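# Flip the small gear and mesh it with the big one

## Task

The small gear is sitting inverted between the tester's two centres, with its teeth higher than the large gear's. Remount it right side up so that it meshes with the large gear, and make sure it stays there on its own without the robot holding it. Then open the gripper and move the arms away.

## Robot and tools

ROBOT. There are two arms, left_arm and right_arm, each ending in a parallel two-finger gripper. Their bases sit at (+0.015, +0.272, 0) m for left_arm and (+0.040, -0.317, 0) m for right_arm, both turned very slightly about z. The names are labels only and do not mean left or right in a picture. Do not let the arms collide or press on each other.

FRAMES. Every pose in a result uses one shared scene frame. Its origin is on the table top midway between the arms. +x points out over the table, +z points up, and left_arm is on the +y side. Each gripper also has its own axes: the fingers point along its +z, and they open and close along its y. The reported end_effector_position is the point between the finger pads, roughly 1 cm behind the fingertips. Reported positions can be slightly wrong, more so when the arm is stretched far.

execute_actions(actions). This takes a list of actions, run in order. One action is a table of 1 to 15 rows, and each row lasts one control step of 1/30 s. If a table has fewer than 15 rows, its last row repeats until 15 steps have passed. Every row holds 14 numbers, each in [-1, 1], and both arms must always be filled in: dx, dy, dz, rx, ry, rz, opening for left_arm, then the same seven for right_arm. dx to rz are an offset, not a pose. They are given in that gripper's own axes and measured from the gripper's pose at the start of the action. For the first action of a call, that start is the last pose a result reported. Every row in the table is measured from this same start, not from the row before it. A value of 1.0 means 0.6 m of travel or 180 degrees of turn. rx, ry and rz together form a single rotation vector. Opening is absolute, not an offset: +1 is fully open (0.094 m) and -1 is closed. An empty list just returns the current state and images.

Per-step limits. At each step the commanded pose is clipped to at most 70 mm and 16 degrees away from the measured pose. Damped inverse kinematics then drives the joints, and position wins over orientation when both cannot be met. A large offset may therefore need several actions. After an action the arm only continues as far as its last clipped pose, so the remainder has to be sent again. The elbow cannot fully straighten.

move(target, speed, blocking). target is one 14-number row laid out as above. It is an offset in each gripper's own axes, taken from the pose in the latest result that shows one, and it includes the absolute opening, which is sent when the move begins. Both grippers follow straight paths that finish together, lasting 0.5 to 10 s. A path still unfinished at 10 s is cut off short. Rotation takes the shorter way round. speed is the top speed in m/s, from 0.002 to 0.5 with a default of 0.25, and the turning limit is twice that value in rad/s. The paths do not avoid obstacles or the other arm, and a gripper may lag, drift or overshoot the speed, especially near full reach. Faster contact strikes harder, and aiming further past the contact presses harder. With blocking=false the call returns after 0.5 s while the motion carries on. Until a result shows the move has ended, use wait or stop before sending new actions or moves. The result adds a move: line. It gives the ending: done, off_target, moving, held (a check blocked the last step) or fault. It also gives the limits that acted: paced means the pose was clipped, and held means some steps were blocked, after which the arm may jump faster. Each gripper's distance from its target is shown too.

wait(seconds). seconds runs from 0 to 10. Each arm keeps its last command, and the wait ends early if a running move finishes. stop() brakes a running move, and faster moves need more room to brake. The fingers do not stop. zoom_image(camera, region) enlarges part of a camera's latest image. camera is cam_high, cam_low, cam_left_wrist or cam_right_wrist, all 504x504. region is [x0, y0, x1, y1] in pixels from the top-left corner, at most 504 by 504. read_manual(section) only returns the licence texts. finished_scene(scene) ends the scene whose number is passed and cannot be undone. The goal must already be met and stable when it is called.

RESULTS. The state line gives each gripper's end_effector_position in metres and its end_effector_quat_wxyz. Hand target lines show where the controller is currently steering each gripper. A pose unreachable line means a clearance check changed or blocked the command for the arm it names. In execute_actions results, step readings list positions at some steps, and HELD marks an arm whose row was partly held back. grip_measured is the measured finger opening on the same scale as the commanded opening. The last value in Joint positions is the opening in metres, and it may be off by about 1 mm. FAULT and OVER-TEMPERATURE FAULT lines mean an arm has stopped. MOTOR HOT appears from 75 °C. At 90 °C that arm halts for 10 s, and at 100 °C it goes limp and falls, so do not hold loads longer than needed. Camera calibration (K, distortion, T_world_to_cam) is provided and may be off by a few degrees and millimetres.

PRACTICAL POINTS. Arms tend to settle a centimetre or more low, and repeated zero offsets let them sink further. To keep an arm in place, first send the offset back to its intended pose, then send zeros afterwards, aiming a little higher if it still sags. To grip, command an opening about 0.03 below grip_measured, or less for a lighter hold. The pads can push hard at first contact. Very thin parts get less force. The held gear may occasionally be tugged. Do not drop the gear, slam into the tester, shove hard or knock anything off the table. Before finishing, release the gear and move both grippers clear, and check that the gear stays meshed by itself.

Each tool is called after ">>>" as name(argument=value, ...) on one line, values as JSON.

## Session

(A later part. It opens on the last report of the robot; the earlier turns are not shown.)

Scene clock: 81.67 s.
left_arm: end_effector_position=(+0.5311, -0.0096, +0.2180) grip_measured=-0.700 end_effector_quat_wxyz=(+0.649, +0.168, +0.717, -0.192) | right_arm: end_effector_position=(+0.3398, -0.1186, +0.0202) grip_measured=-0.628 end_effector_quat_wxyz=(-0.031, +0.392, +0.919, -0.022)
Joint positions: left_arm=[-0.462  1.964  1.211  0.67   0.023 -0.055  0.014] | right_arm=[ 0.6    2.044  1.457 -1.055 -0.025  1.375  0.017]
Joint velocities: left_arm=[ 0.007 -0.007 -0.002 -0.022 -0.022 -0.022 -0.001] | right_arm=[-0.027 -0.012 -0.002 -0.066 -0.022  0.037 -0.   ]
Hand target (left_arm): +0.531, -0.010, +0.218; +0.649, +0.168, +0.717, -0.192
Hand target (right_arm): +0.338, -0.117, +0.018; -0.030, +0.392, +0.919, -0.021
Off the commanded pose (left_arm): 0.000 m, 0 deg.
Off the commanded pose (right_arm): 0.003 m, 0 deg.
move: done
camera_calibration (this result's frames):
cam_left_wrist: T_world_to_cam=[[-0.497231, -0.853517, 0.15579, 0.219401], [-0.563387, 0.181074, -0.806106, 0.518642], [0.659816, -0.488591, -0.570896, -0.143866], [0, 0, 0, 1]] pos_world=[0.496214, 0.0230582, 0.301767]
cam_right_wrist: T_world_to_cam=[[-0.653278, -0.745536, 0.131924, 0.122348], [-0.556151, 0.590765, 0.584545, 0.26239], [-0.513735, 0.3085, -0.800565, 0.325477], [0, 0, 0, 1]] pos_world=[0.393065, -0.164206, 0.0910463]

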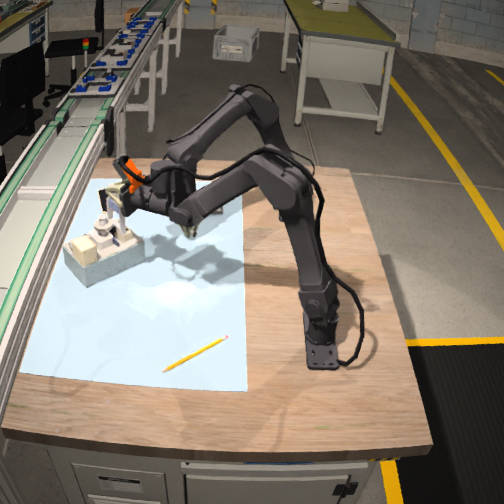

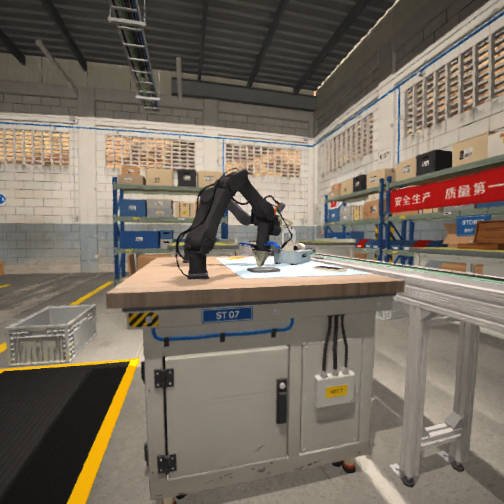

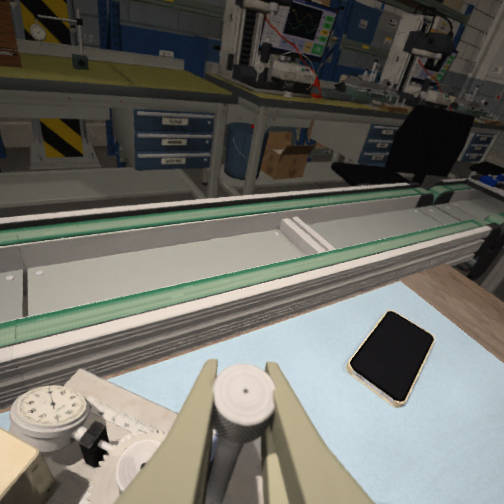

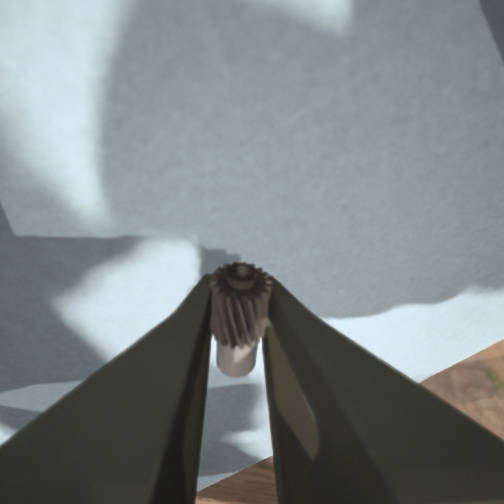

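>>> move(target=[0,0,0,0,0,0,-0.74, 0,0,0.015,0,0,0,-0.67], speed=0.02)

>>> move(target=[0,0,0,0,0,0,-0.74, 0,0,0,0,0,0,-0.3], speed=0.02)

>>> move(target=[0,0,0,0,0,0,-0.74, 0,0,-0.08,0,0,0,-0.3], speed=0.1)

>>> move(target=[0,0,0,0,0,0,-0.74, 0,0,-0.01,0,0,-0.5,-0.3], speed=0.5)

>>> move(target=[0,0,0,0,0,0,-0.74, 0,0,-0.01,0,0,-0.5,-0.3], speed=0.5)

Scene clock: 82.67 s.
left_arm: end_effector_position=(+0.5311, -0.0096, +0.2180) grip_measured=-0.700 end_effector_quat_wxyz=(+0.649, +0.168, +0.717, -0.192) | right_arm: end_effector_position=(+0.3414, -0.1176, +0.0201) grip_measured=-0.628 end_effector_quat_wxyz=(-0.028, +0.392, +0.919, -0.019)
Joint positions: left_arm=[-0.462  1.964  1.211  0.67   0.023 -0.055  0.014] | right_arm=[ 0.6    2.044  1.457 -1.048 -0.025  1.375  0.017]
Joint velocities: left_arm=[ 0.002  0.017  0.002 -0.066 -0.022 -0.022  0.   ] | right_arm=[ 0.002 -0.002 -0.007 -0.007  0.066  0.007  0.   ]
Hand target (left_arm): +0.531, -0.010, +0.218; +0.649, +0.168, +0.717, -0.192
Hand target (right_arm): +0.339, -0.119, +0.011; -0.031, +0.392, +0.919, -0.023
Off the commanded pose (left_arm): 0.000 m, 0 deg.
Off the commanded pose (right_arm): 0.009 m, 0 deg.
move: done
camera_calibration (this result's frames):
cam_left_wrist: T_world_to_cam=[[-0.497231, -0.853517, 0.15579, 0.219401], [-0.563387, 0.181074, -0.806106, 0.518642], [0.659816, -0.488591, -0.570896, -0.143866], [0, 0, 0, 1]] pos_world=[0.496214, 0.0230582, 0.301767]
cam_right_wrist: T_world_to_cam=[[-0.654102, -0.746064, 0.124656, 0.124532], [-0.559904, 0.588363, 0.583383, 0.263772], [-0.508584, 0.311797, -0.802574, 0.324547], [0, 0, 0, 1]] pos_world=[0.394202, -0.163478, 0.0910692]

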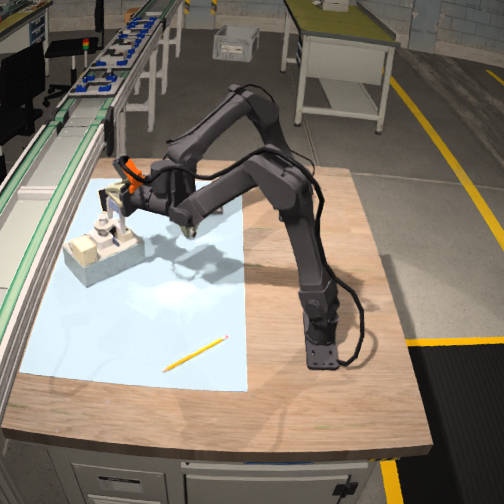

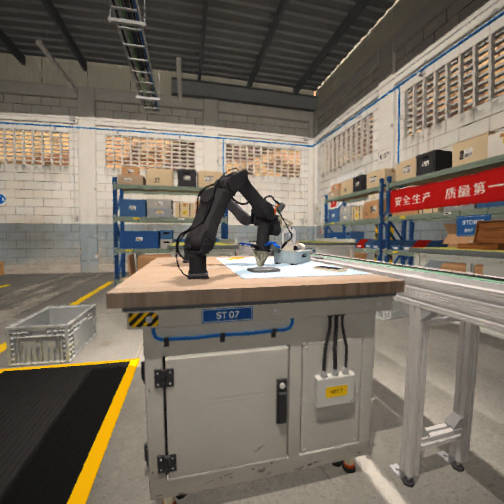

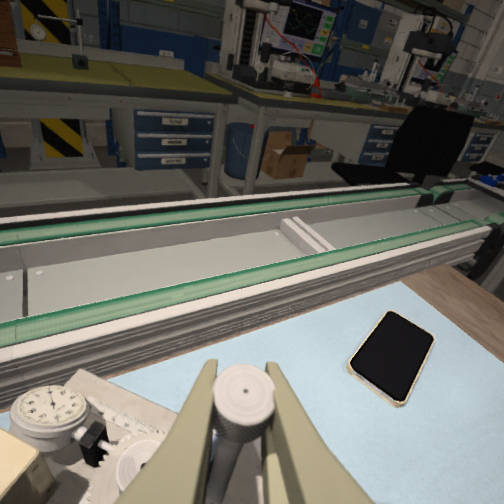

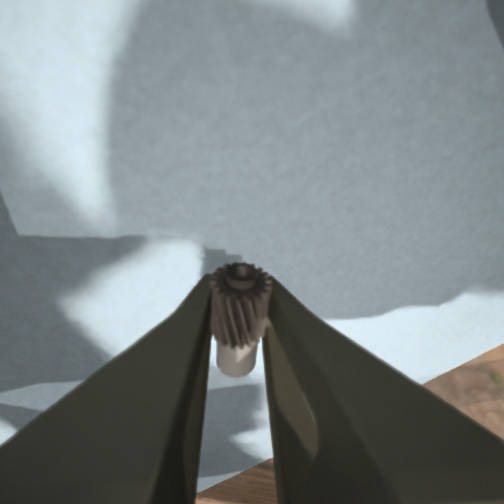

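Scene clock: 83.17 s.
left_arm: end_effector_position=(+0.5311, -0.0096, +0.2180) grip_measured=-0.700 end_effector_quat_wxyz=(+0.649, +0.168, +0.717, -0.192) | right_arm: end_effector_position=(+0.3385, -0.1199, +0.0203) grip_measured=-0.303 end_effector_quat_wxyz=(-0.032, +0.392, +0.919, -0.026)
Joint positions: left_arm=[-0.462  1.964  1.211  0.67   0.023 -0.055  0.014] | right_arm=[ 0.6    2.044  1.457 -1.063 -0.023  1.375  0.033]
Joint velocities: left_arm=[ 0.012 -0.007 -0.007  0.007  0.007 -0.037  0.001] | right_arm=[ 0.007 -0.007 -0.002 -0.051  0.007  0.037  0.   ]
Hand target (left_arm): +0.531, -0.010, +0.218; +0.649, +0.168, +0.717, -0.192
Hand target (right_arm): +0.341, -0.118, +0.020; -0.029, +0.392, +0.919, -0.019
Off the commanded pose (left_arm): 0.000 m, 0 deg.
Off the commanded pose (right_arm): 0.004 m, 1 deg.
move: done
camera_calibration (this result's frames):
cam_left_wrist: T_world_to_cam=[[-0.497231, -0.853517, 0.15579, 0.219401], [-0.563387, 0.181074, -0.806106, 0.518642], [0.659816, -0.488591, -0.570896, -0.143866], [0, 0, 0, 1]] pos_world=[0.496214, 0.0230582, 0.301767]
cam_right_wrist: T_world_to_cam=[[-0.652482, -0.744883, 0.139346, 0.120184], [-0.553268, 0.593904, 0.5841, 0.261725], [-0.517844, 0.304019, -0.799631, 0.326118], [0, 0, 0, 1]] pos_world=[0.3921, -0.165063, 0.0911532]

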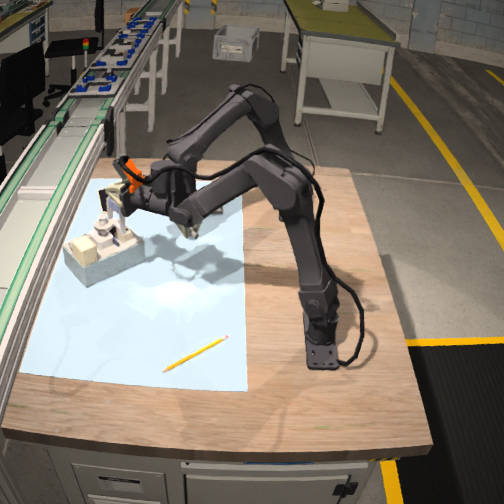

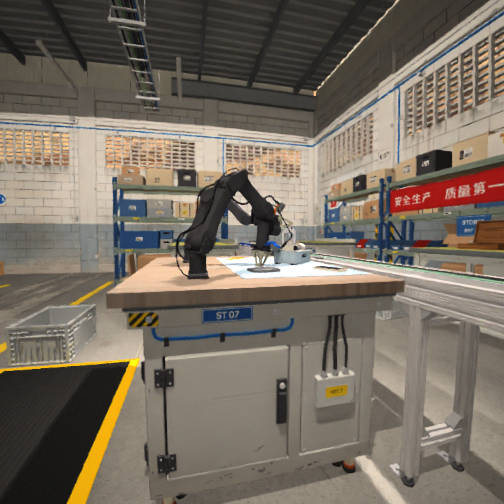

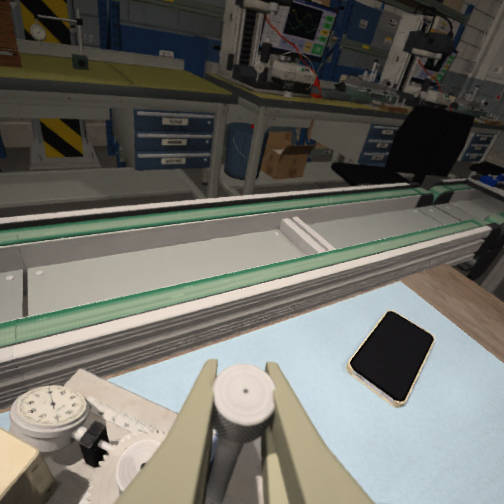

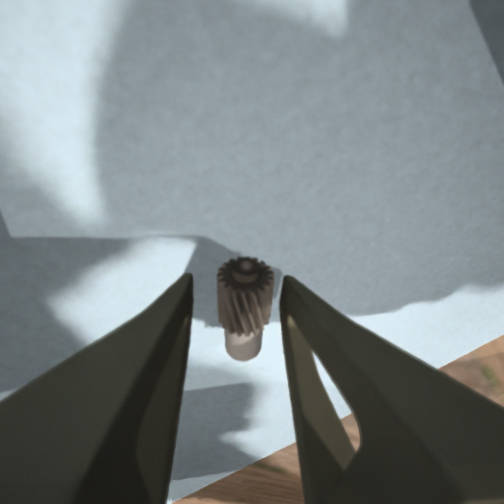

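Scene clock: 84.23 s.
left_arm: end_effector_position=(+0.5311, -0.0096, +0.2180) grip_measured=-0.700 end_effector_quat_wxyz=(+0.649, +0.168, +0.717, -0.192) | right_arm: end_effector_position=(+0.3363, -0.1213, +0.0537) grip_measured=-0.303 end_effector_quat_wxyz=(-0.042, +0.392, +0.918, -0.041)
Joint positions: left_arm=[-0.462  1.964  1.211  0.67   0.023 -0.055  0.014] | right_arm=[ 0.6    2.032  1.574 -1.228 -0.023  1.375  0.033]
Joint velocities: left_arm=[ 0.012 -0.002 -0.007 -0.022 -0.066  0.022 -0.001] | right_arm=[-0.012  0.007  0.002  0.022  0.051 -0.022 -0.   ]
Hand target (left_arm): +0.531, -0.010, +0.218; +0.649, +0.168, +0.717, -0.192
Hand target (right_arm): +0.342, -0.119, +0.068; -0.032, +0.392, +0.919, -0.026
Off the commanded pose (left_arm): 0.000 m, 0 deg.
Off the commanded pose (right_arm): 0.016 m, 2 deg.
move: off_target (right_arm)
camera_calibration (this result's frames):
cam_left_wrist: T_world_to_cam=[[-0.497231, -0.853517, 0.15579, 0.219401], [-0.563387, 0.181074, -0.806106, 0.518642], [0.659816, -0.488591, -0.570896, -0.143866], [0, 0, 0, 1]] pos_world=[0.496214, 0.0230582, 0.301767]
cam_right_wrist: T_world_to_cam=[[-0.647703, -0.741825, 0.173714, 0.109951], [-0.535361, 0.605362, 0.589004, 0.23696], [-0.542097, 0.2885, -0.789239, 0.357793], [0, 0, 0, 1]] pos_world=[0.392034, -0.165105, 0.123713]

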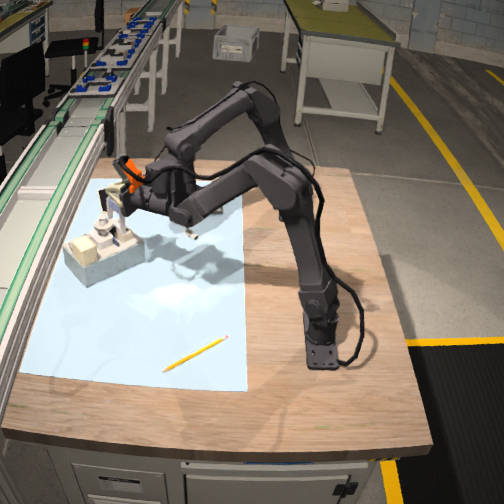

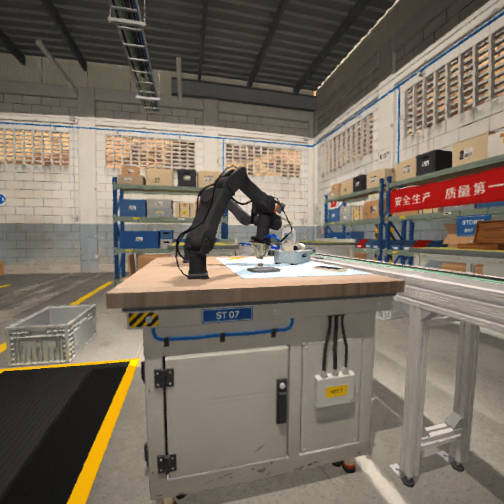

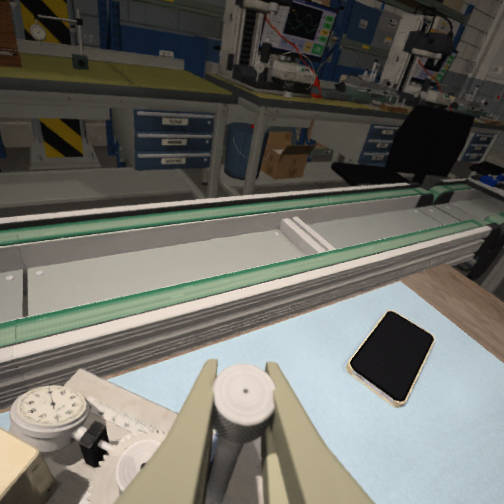

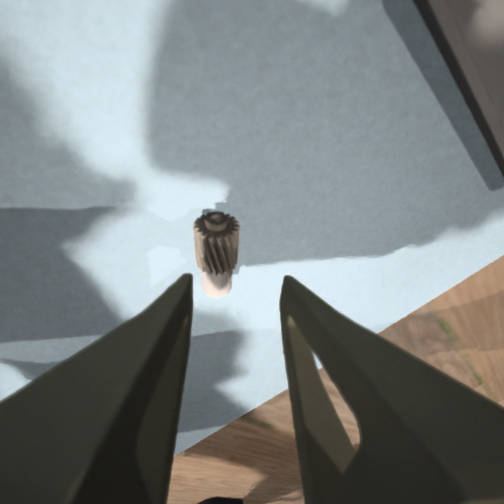

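Scene clock: 86.57 s.
left_arm: end_effector_position=(+0.5311, -0.0096, +0.2180) grip_measured=-0.700 end_effector_quat_wxyz=(+0.649, +0.168, +0.717, -0.192) | right_arm: end_effector_position=(+0.3337, -0.1229, +0.0541) grip_measured=-0.303 end_effector_quat_wxyz=(-0.065, -0.366, +0.928, -0.001)
Joint positions: left_arm=[-0.462  1.964  1.211  0.67   0.023 -0.055  0.014] | right_arm=[ 0.6    2.032  1.574 -1.24  -0.023 -0.184  0.033]
Joint velocities: left_arm=[ 0.027 -0.002 -0.002 -0.007  0.007 -0.007 -0.001] | right_arm=[ 0.017 -0.002 -0.007  0.022  0.007 -0.037 -0.001]
Hand target (left_arm): +0.531, -0.010, +0.218; +0.649, +0.168, +0.717, -0.192
Hand target (right_arm): +0.337, -0.121, +0.060; -0.059, -0.372, +0.926, +0.001
Off the commanded pose (left_arm): 0.000 m, 0 deg.
Off the commanded pose (right_arm): 0.007 m, 1 deg.
move: done
camera_calibration (this result's frames):
cam_left_wrist: T_world_to_cam=[[-0.497231, -0.853517, 0.15579, 0.219401], [-0.563387, 0.181074, -0.806106, 0.518642], [0.659816, -0.488591, -0.570896, -0.143866], [0, 0, 0, 1]] pos_world=[0.496214, 0.0230582, 0.301767]
cam_right_wrist: T_world_to_cam=[[0.743923, -0.668114, 0.0142146, -0.339717], [-0.516651, -0.561523, 0.646347, 0.0835674], [-0.423851, -0.488176, -0.762911, 0.220806], [0, 0, 0, 1]] pos_world=[0.389488, -0.0722522, 0.119271]

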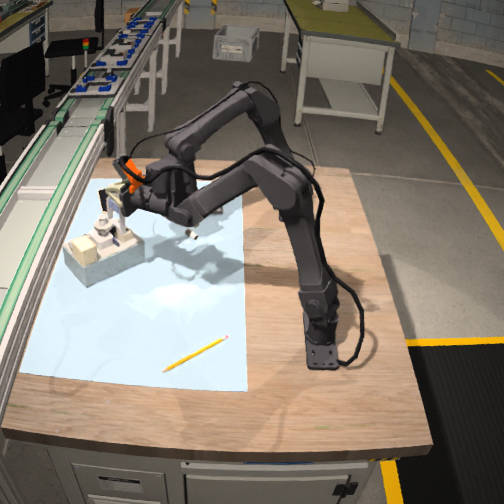

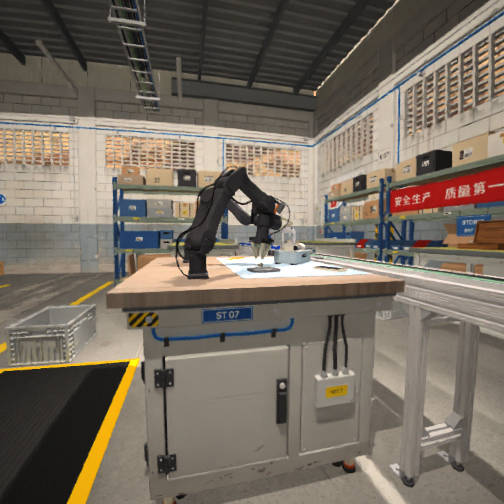

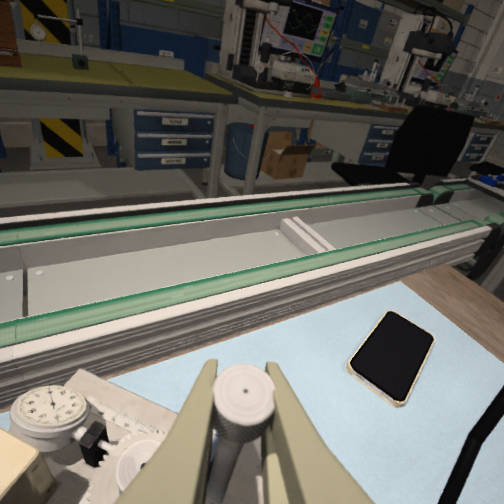

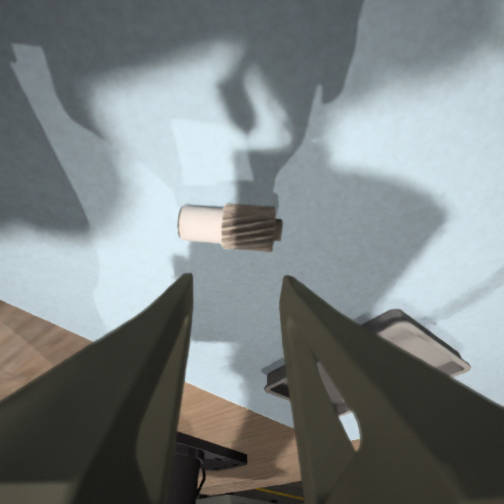

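Scene clock: 88.90 s.
left_arm: end_effector_position=(+0.5311, -0.0096, +0.2180) grip_measured=-0.700 end_effector_quat_wxyz=(+0.649, +0.168, +0.717, -0.192) | right_arm: end_effector_position=(+0.3327, -0.1242, +0.0542) grip_measured=-0.303 end_effector_quat_wxyz=(+0.050, +0.913, -0.403, -0.046)
Joint positions: left_arm=[-0.462  1.964  1.211  0.67   0.023 -0.055  0.014] | right_arm=[ 0.6    2.032  1.574 -1.246 -0.021 -1.742  0.033]
Joint velocities: left_arm=[ 0.002 -0.007 -0.002 -0.051  0.022  0.007 -0.001] | right_arm=[ 0.002  0.012  0.002 -0.022 -0.022 -0.051  0.001]
Hand target (left_arm): +0.531, -0.010, +0.218; +0.649, +0.168, +0.717, -0.192
Hand target (right_arm): +0.334, -0.123, +0.060; +0.046, +0.915, -0.397, -0.045
Off the commanded pose (left_arm): 0.000 m, 0 deg.
Off the commanded pose (right_arm): 0.006 m, 1 deg.
move: done
camera_calibration (this result's frames):
cam_left_wrist: T_world_to_cam=[[-0.497231, -0.853517, 0.15579, 0.219401], [-0.563387, 0.181074, -0.806106, 0.518642], [0.659816, -0.488591, -0.570896, -0.143866], [0, 0, 0, 1]] pos_world=[0.496214, 0.0230582, 0.301767]
cam_right_wrist: T_world_to_cam=[[0.680328, 0.730966, -0.0533203, -0.141256], [0.64897, -0.567008, 0.507287, -0.29873], [0.340576, -0.379724, -0.860126, -0.0156794], [0, 0, 0, 1]] pos_world=[0.295307, -0.0720832, 0.130524]

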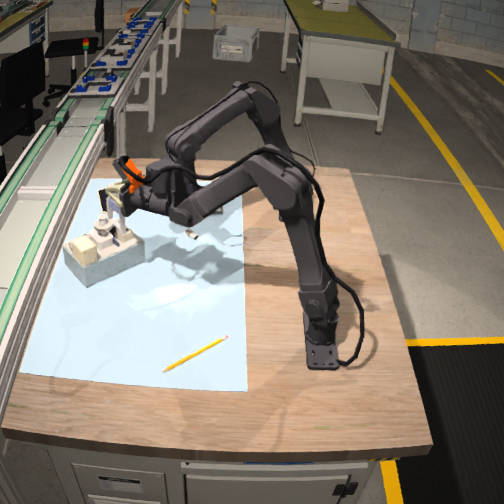

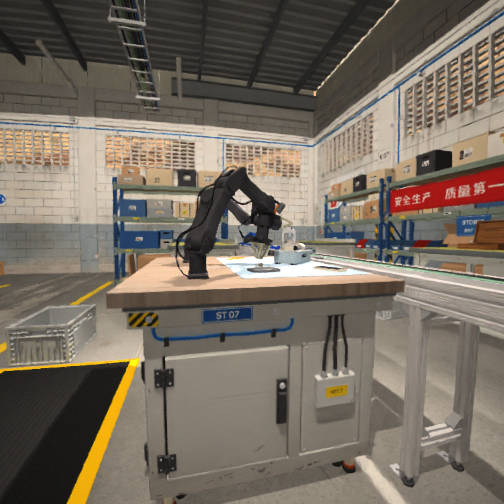

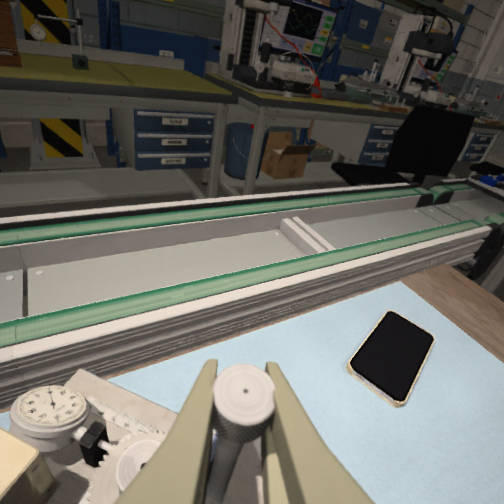

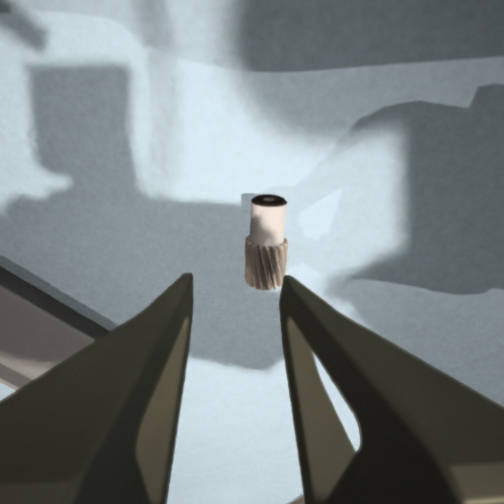

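>>> move(target=[0,0,0,0,0,0,-0.74, -0.009,-0.0135,0.039,0.04,0.014,0,-0.3], speed=0.06)

Scene clock: 91.47 s.
left_arm: end_effector_position=(+0.5311, -0.0096, +0.2180) grip_measured=-0.700 end_effector_quat_wxyz=(+0.649, +0.168, +0.717, -0.192) | right_arm: end_effector_position=(+0.3342, -0.1186, +0.0244) grip_measured=-0.303 end_effector_quat_wxyz=(+0.009, +0.914, -0.405, -0.008)
Joint positions: left_arm=[-0.462  1.964  1.211  0.67   0.023 -0.055  0.014] | right_arm=[ 0.62   1.978  1.38  -0.996 -0.004 -1.719  0.033]
Joint velocities: left_arm=[ 0.002 -0.007 -0.002 -0.037  0.022  0.007  0.001] | right_arm=[-0.012 -0.007  0.007 -0.022 -0.007  0.007 -0.   ]
Hand target (left_arm): +0.531, -0.010, +0.218; +0.649, +0.168, +0.717, -0.192
Hand target (right_arm): +0.332, -0.116, +0.030; +0.001, +0.915, -0.404, -0.001
Off the commanded pose (left_arm): 0.000 m, 0 deg.
Off the commanded pose (right_arm): 0.007 m, 1 deg.
move: done
camera_calibration (this result's frames):
cam_left_wrist: T_world_to_cam=[[-0.497231, -0.853517, 0.15579, 0.219401], [-0.563387, 0.181074, -0.806106, 0.518642], [0.659816, -0.488591, -0.570896, -0.143866], [0, 0, 0, 1]] pos_world=[0.496214, 0.0230582, 0.301767]
cam_right_wrist: T_world_to_cam=[[0.682594, 0.729135, 0.0492717, -0.151385], [0.593213, -0.5922, 0.545342, -0.266692], [0.426806, -0.343019, -0.836764, -0.0648319], [0, 0, 0, 1]] pos_world=[0.28921, -0.0697935, 0.0986482]

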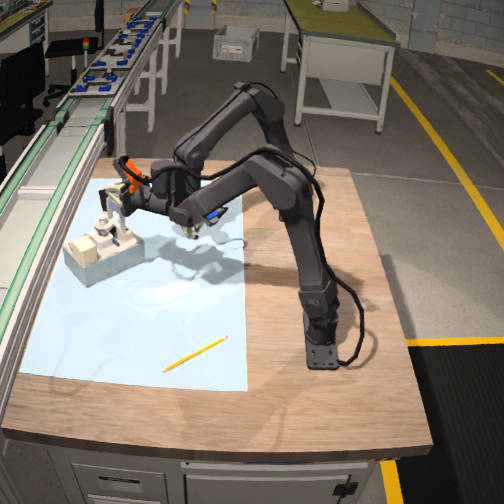

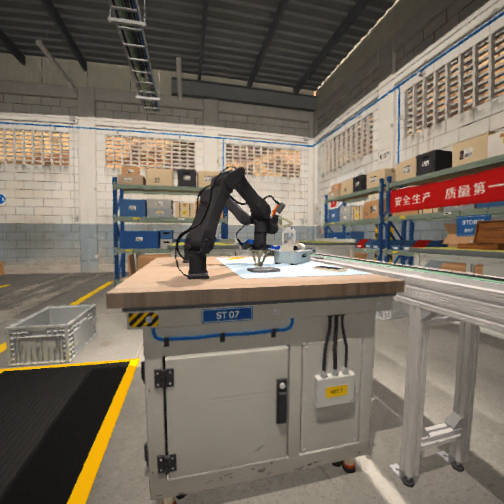

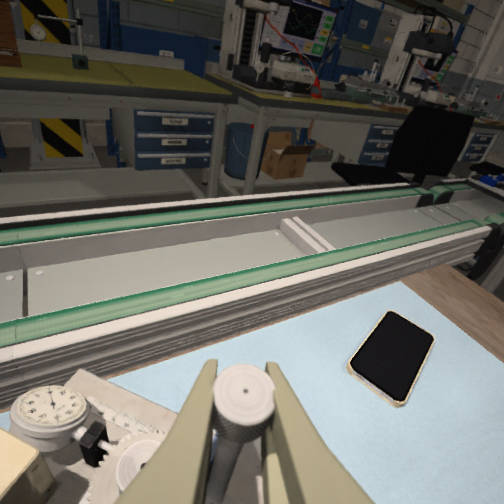

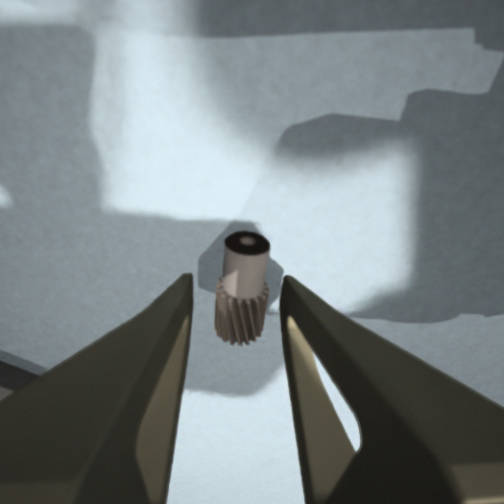

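>>> execute_actions(actions=[])

Scene clock: 92.67 s.
left_arm: end_effector_position=(+0.5311, -0.0096, +0.2180) grip_measured=-0.700 end_effector_quat_wxyz=(+0.649, +0.168, +0.717, -0.192) | right_arm: end_effector_position=(+0.3347, -0.1184, +0.0243) grip_measured=-0.303 end_effector_quat_wxyz=(+0.008, +0.914, -0.405, -0.007)
Joint positions: left_arm=[-0.462  1.964  1.211  0.67   0.023 -0.055  0.014] | right_arm=[ 0.62   1.978  1.38  -0.994 -0.003 -1.719  0.033]
Joint velocities: left_arm=[ 0.002 -0.002 -0.007  0.051 -0.095  0.066 -0.002] | right_arm=[-0.007  0.022 -0.007  0.022  0.007  0.022  0.   ]
Hand target (left_arm): +0.531, -0.010, +0.218; +0.649, +0.168, +0.717, -0.192
Hand target (right_arm): +0.332, -0.116, +0.030; +0.001, +0.915, -0.404, -0.001
Off the commanded pose (left_arm): 0.000 m, 0 deg.
Off the commanded pose (right_arm): 0.007 m, 1 deg.
camera_calibration (this result's frames):
cam_left_wrist: T_world_to_cam=[[-0.497231, -0.853517, 0.15579, 0.219401], [-0.563387, 0.181074, -0.806106, 0.518642], [0.659816, -0.488591, -0.570896, -0.143866], [0, 0, 0, 1]] pos_world=[0.496214, 0.0230582, 0.301767]
cam_right_wrist: T_world_to_cam=[[0.682498, 0.729103, 0.0510399, -0.151845], [0.592236, -0.5926, 0.545968, -0.266556], [0.428313, -0.342395, -0.83625, -0.0653975], [0, 0, 0, 1]] pos_world=[0.289508, -0.0696423, 0.0985924]

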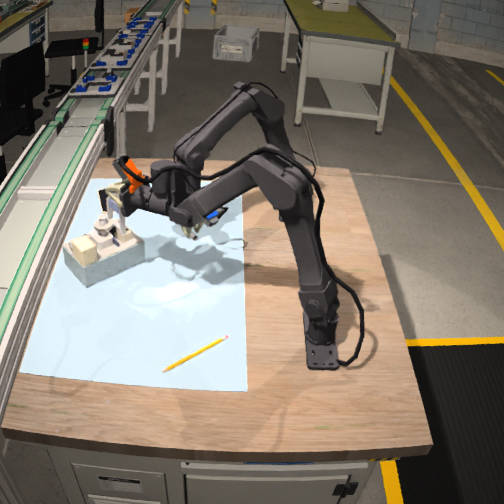

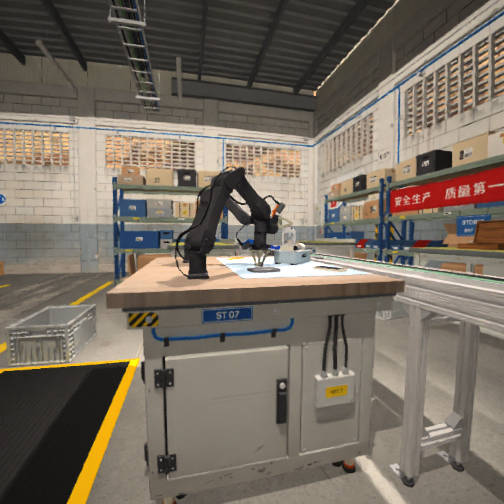

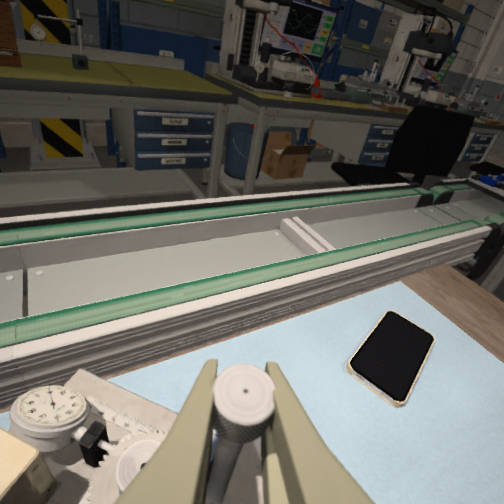

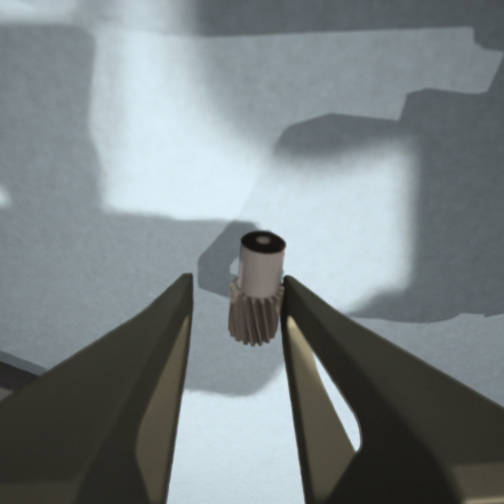

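>>> move(target=[0,0,0,0,0,0,-0.74, -0.008,-0.012,0.008,0,0,0,-0.3], speed=0.03)

Scene clock: 94.20 s.
left_arm: end_effector_position=(+0.5311, -0.0096, +0.2180) grip_measured=-0.700 end_effector_quat_wxyz=(+0.649, +0.168, +0.717, -0.192) | right_arm: end_effector_position=(+0.3338, -0.1187, +0.0196) grip_measured=-0.303 end_effector_quat_wxyz=(+0.014, +0.913, -0.407, -0.009)
Joint positions: left_arm=[-0.462  1.964  1.211  0.67   0.023 -0.055  0.014] | right_arm=[ 0.622  1.992  1.38  -0.992 -0.001 -1.712  0.033]
Joint velocities: left_arm=[-0.017  0.002 -0.007  0.037 -0.007  0.022 -0.   ] | right_arm=[-0.012 -0.002  0.007  0.037  0.007 -0.022  0.001]
Hand target (left_arm): +0.531, -0.010, +0.218; +0.649, +0.168, +0.717, -0.192
Hand target (right_arm): +0.336, -0.110, +0.019; +0.008, +0.914, -0.405, -0.007
Off the commanded pose (left_arm): 0.000 m, 0 deg.
Off the commanded pose (right_arm): 0.009 m, 1 deg.
move: done
camera_calibration (this result's frames):
cam_left_wrist: T_world_to_cam=[[-0.497231, -0.853517, 0.15579, 0.219401], [-0.563387, 0.181074, -0.806106, 0.518642], [0.659816, -0.488591, -0.570896, -0.143866], [0, 0, 0, 1]] pos_world=[0.496214, 0.0230582, 0.301767]
cam_right_wrist: T_world_to_cam=[[0.68616, 0.726431, 0.0385065, -0.152071], [0.594256, -0.59027, 0.546298, -0.26406], [0.419577, -0.351965, -0.836705, -0.0673208], [0, 0, 0, 1]] pos_world=[0.28951, -0.0690918, 0.0937833]

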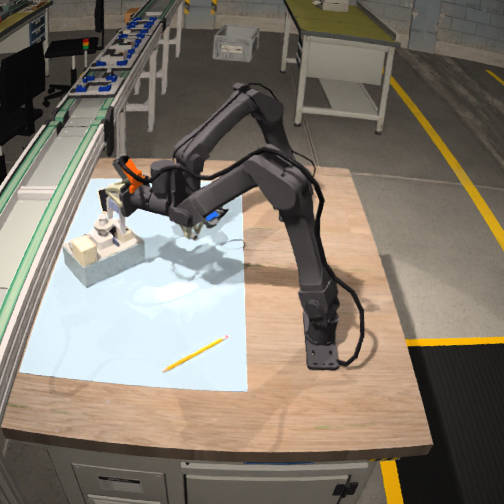

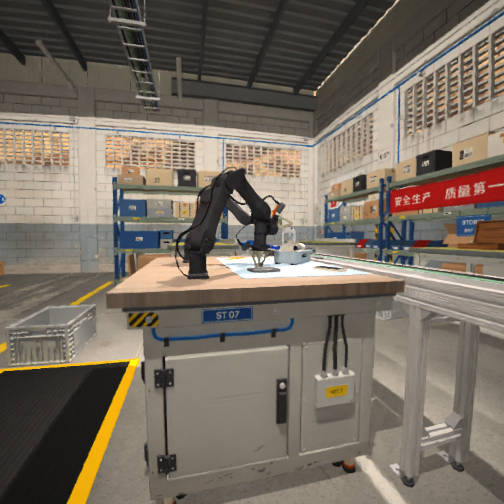

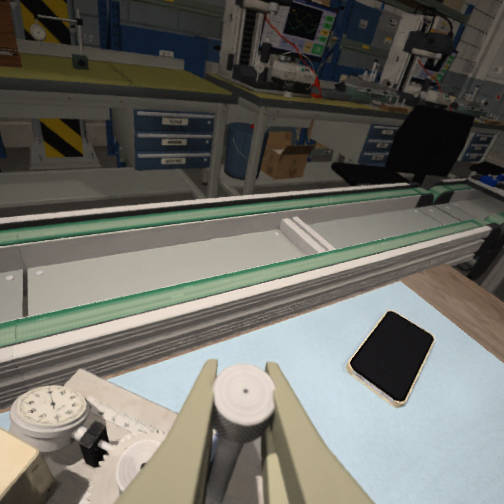

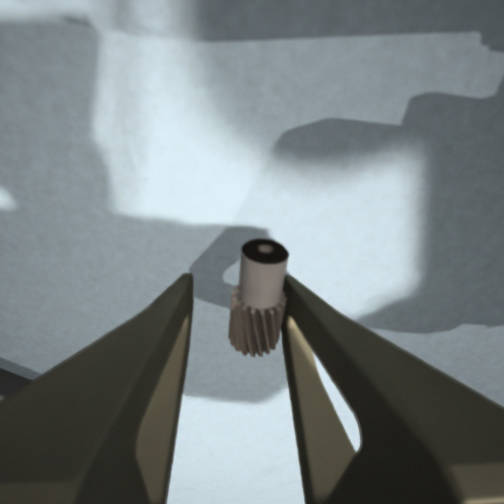

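>>> move(target=[0,0,0,0,0,0,-0.74, -0.01,-0.028,0.0,0,0,0,-0.3], speed=0.03)

Scene clock: 95.17 s.
left_arm: end_effector_position=(+0.5311, -0.0096, +0.2180) grip_measured=-0.700 end_effector_quat_wxyz=(+0.649, +0.168, +0.717, -0.192) | right_arm: end_effector_position=(+0.3341, -0.1180, +0.0203) grip_measured=-0.303 end_effector_quat_wxyz=(+0.032, +0.911, -0.410, -0.014)
Joint positions: left_arm=[-0.462  1.964  1.211  0.67   0.023 -0.055  0.014] | right_arm=[ 0.628  2.027  1.432 -1.046  0.01  -1.699  0.033]
Joint velocities: left_arm=[-0.017 -0.012 -0.002 -0.022  0.037 -0.066  0.   ] | right_arm=[-0.017 -0.007  0.002 -0.037 -0.022 -0.007  0.001]
Hand target (left_arm): +0.531, -0.010, +0.218; +0.649, +0.168, +0.717, -0.192
Hand target (right_arm): +0.342, -0.103, +0.019; +0.014, +0.913, -0.407, -0.009
Off the commanded pose (left_arm): 0.000 m, 0 deg.
Off the commanded pose (right_arm): 0.017 m, 2 deg.
move: off_target (right_arm)
camera_calibration (this result's frames):
cam_left_wrist: T_world_to_cam=[[-0.497231, -0.853517, 0.15579, 0.219401], [-0.563387, 0.181074, -0.806106, 0.518642], [0.659816, -0.488591, -0.570896, -0.143866], [0, 0, 0, 1]] pos_world=[0.496214, 0.0230582, 0.301767]
cam_right_wrist: T_world_to_cam=[[0.690917, 0.722934, 0.00000121, -0.154071], [0.604099, -0.577346, 0.549306, -0.266071], [0.397112, -0.379524, -0.835622, -0.0623661], [0, 0, 0, 1]] pos_world=[0.29195, -0.0659014, 0.09404]

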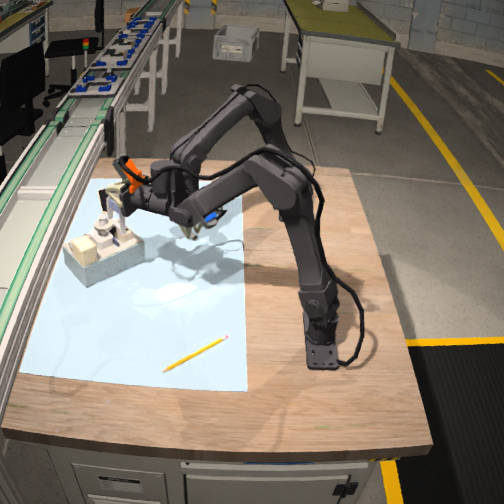

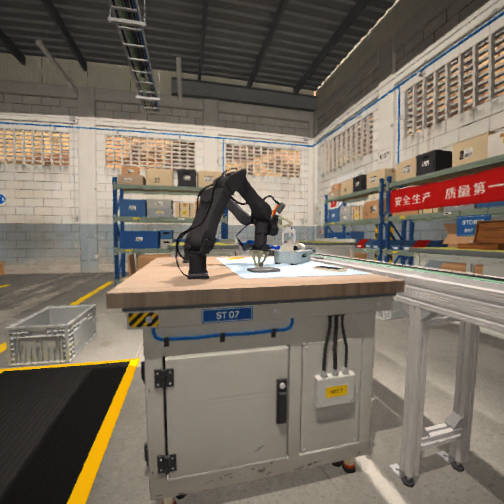

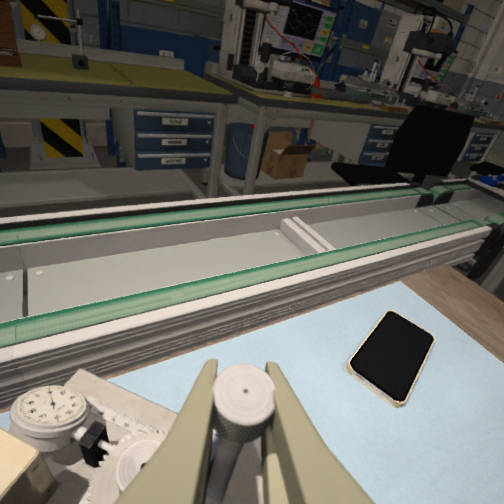

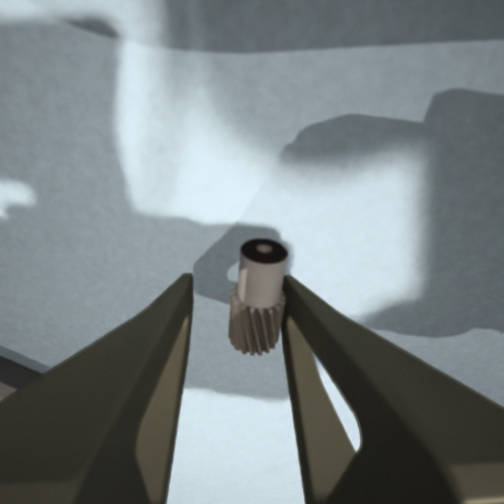

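>>> move(target=[0,0,0,0,0,0,-0.74, -0.005,-0.008,-0.02,0,0,0,-0.3], speed=0.03)

Scene clock: 96.07 s.
left_arm: end_effector_position=(+0.5311, -0.0096, +0.2180) grip_measured=-0.700 end_effector_quat_wxyz=(+0.649, +0.168, +0.717, -0.192) | right_arm: end_effector_position=(+0.3343, -0.1181, +0.0257) grip_measured=-0.303 end_effector_quat_wxyz=(+0.036, +0.911, -0.410, -0.016)
Joint positions: left_arm=[-0.462  1.964  1.211  0.67   0.023 -0.055  0.014] | right_arm=[ 0.628  2.027  1.455 -1.076  0.011 -1.698  0.033]
Joint velocities: left_arm=[ 0.002  0.002  0.007  0.066  0.022  0.051 -0.001] | right_arm=[-0.007  0.007  0.002 -0.095 -0.022  0.037  0.   ]
Hand target (left_arm): +0.531, -0.010, +0.218; +0.649, +0.168, +0.717, -0.192
Hand target (right_arm): +0.336, -0.112, +0.032; +0.032, +0.912, -0.410, -0.014
Off the commanded pose (left_arm): 0.000 m, 0 deg.
Off the commanded pose (right_arm): 0.009 m, 0 deg.
move: done
camera_calibration (this result's frames):
cam_left_wrist: T_world_to_cam=[[-0.497231, -0.853517, 0.15579, 0.219401], [-0.563387, 0.181074, -0.806106, 0.518642], [0.659816, -0.488591, -0.570896, -0.143866], [0, 0, 0, 1]] pos_world=[0.496214, 0.0230582, 0.301767]
cam_right_wrist: T_world_to_cam=[[0.691404, 0.722428, -0.00762264, -0.154145], [0.606901, -0.575049, 0.548626, -0.269785], [0.391959, -0.383948, -0.836033, -0.0567637], [0, 0, 0, 1]] pos_world=[0.292558, -0.0655753, 0.0993794]

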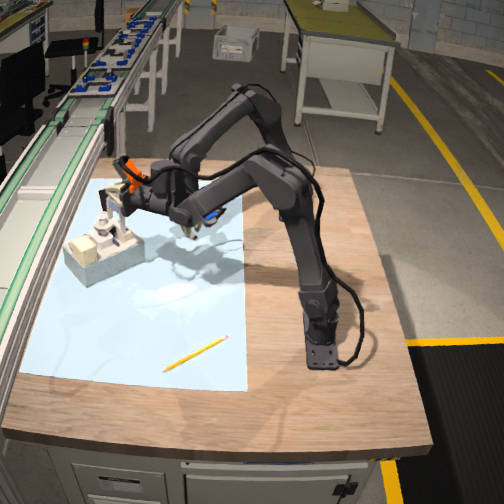

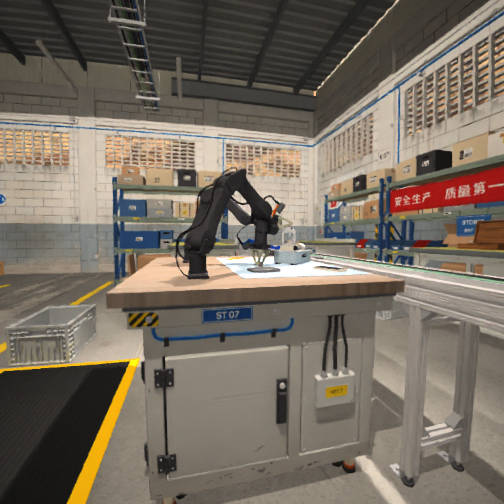

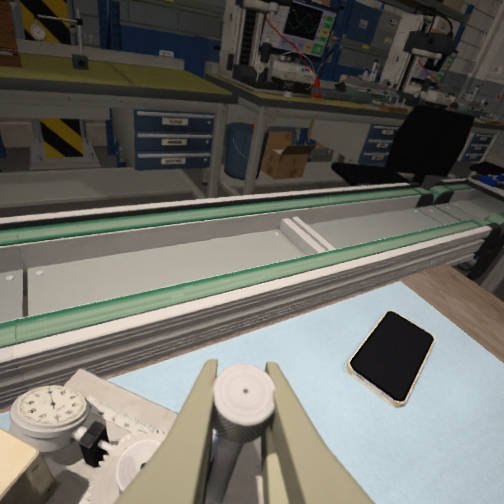

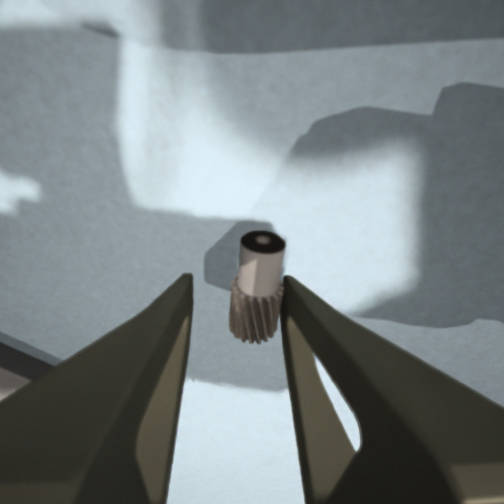

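>>> move(target=[0,0,0,0,0,0,-0.74, -0.005,-0.012,0.0,0.035,0,0,-0.3], speed=0.03)

Scene clock: 98.43 s.
left_arm: end_effector_position=(+0.5311, -0.0096, +0.2180) grip_measured=-0.700 end_effector_quat_wxyz=(+0.649, +0.168, +0.717, -0.192) | right_arm: end_effector_position=(+0.3400, -0.1138, +0.0197) grip_measured=-0.303 end_effector_quat_wxyz=(-0.002, +0.912, -0.411, +0.006)
Joint positions: left_arm=[-0.462  1.964  1.211  0.67   0.023 -0.055  0.014] | right_arm=[ 0.628  1.982  1.366 -0.945  0.009 -1.698  0.033]
Joint velocities: left_arm=[-0.017 -0.007 -0.002 -0.007 -0.007 -0.037  0.001] | right_arm=[-0.017 -0.002  0.002  0.095 -0.066 -0.037 -0.   ]
Hand target (left_arm): +0.531, -0.010, +0.218; +0.649, +0.168, +0.717, -0.192
Hand target (right_arm): +0.338, -0.111, +0.025; -0.014, +0.912, -0.410, +0.006
Off the commanded pose (left_arm): 0.000 m, 0 deg.
Off the commanded pose (right_arm): 0.007 m, 1 deg.
move: done
camera_calibration (this result's frames):
cam_left_wrist: T_world_to_cam=[[-0.497231, -0.853517, 0.15579, 0.219401], [-0.563387, 0.181074, -0.806106, 0.518642], [0.659816, -0.488591, -0.570896, -0.143866], [0, 0, 0, 1]] pos_world=[0.496214, 0.0230582, 0.301767]
cam_right_wrist: T_world_to_cam=[[0.688916, 0.720578, 0.078499, -0.162281], [0.567189, -0.603338, 0.560606, -0.257434], [0.451322, -0.341687, -0.824354, -0.0779797], [0, 0, 0, 1]] pos_world=[0.293005, -0.0650286, 0.092775]

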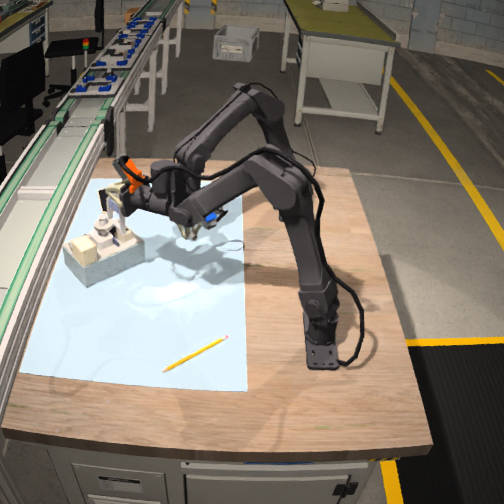

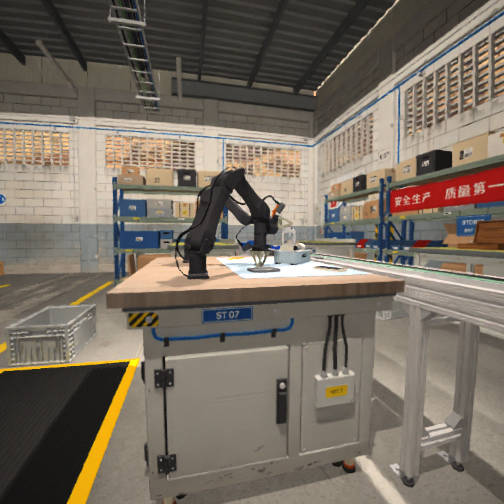

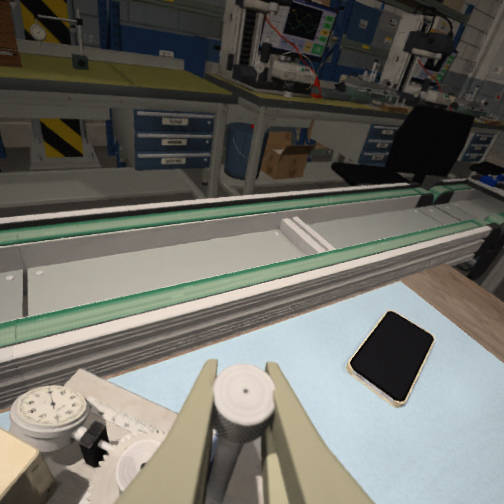

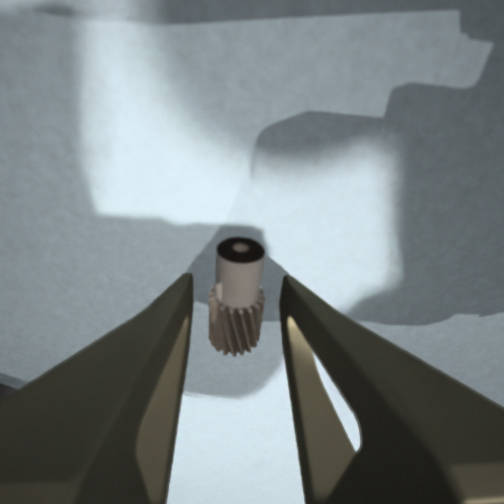

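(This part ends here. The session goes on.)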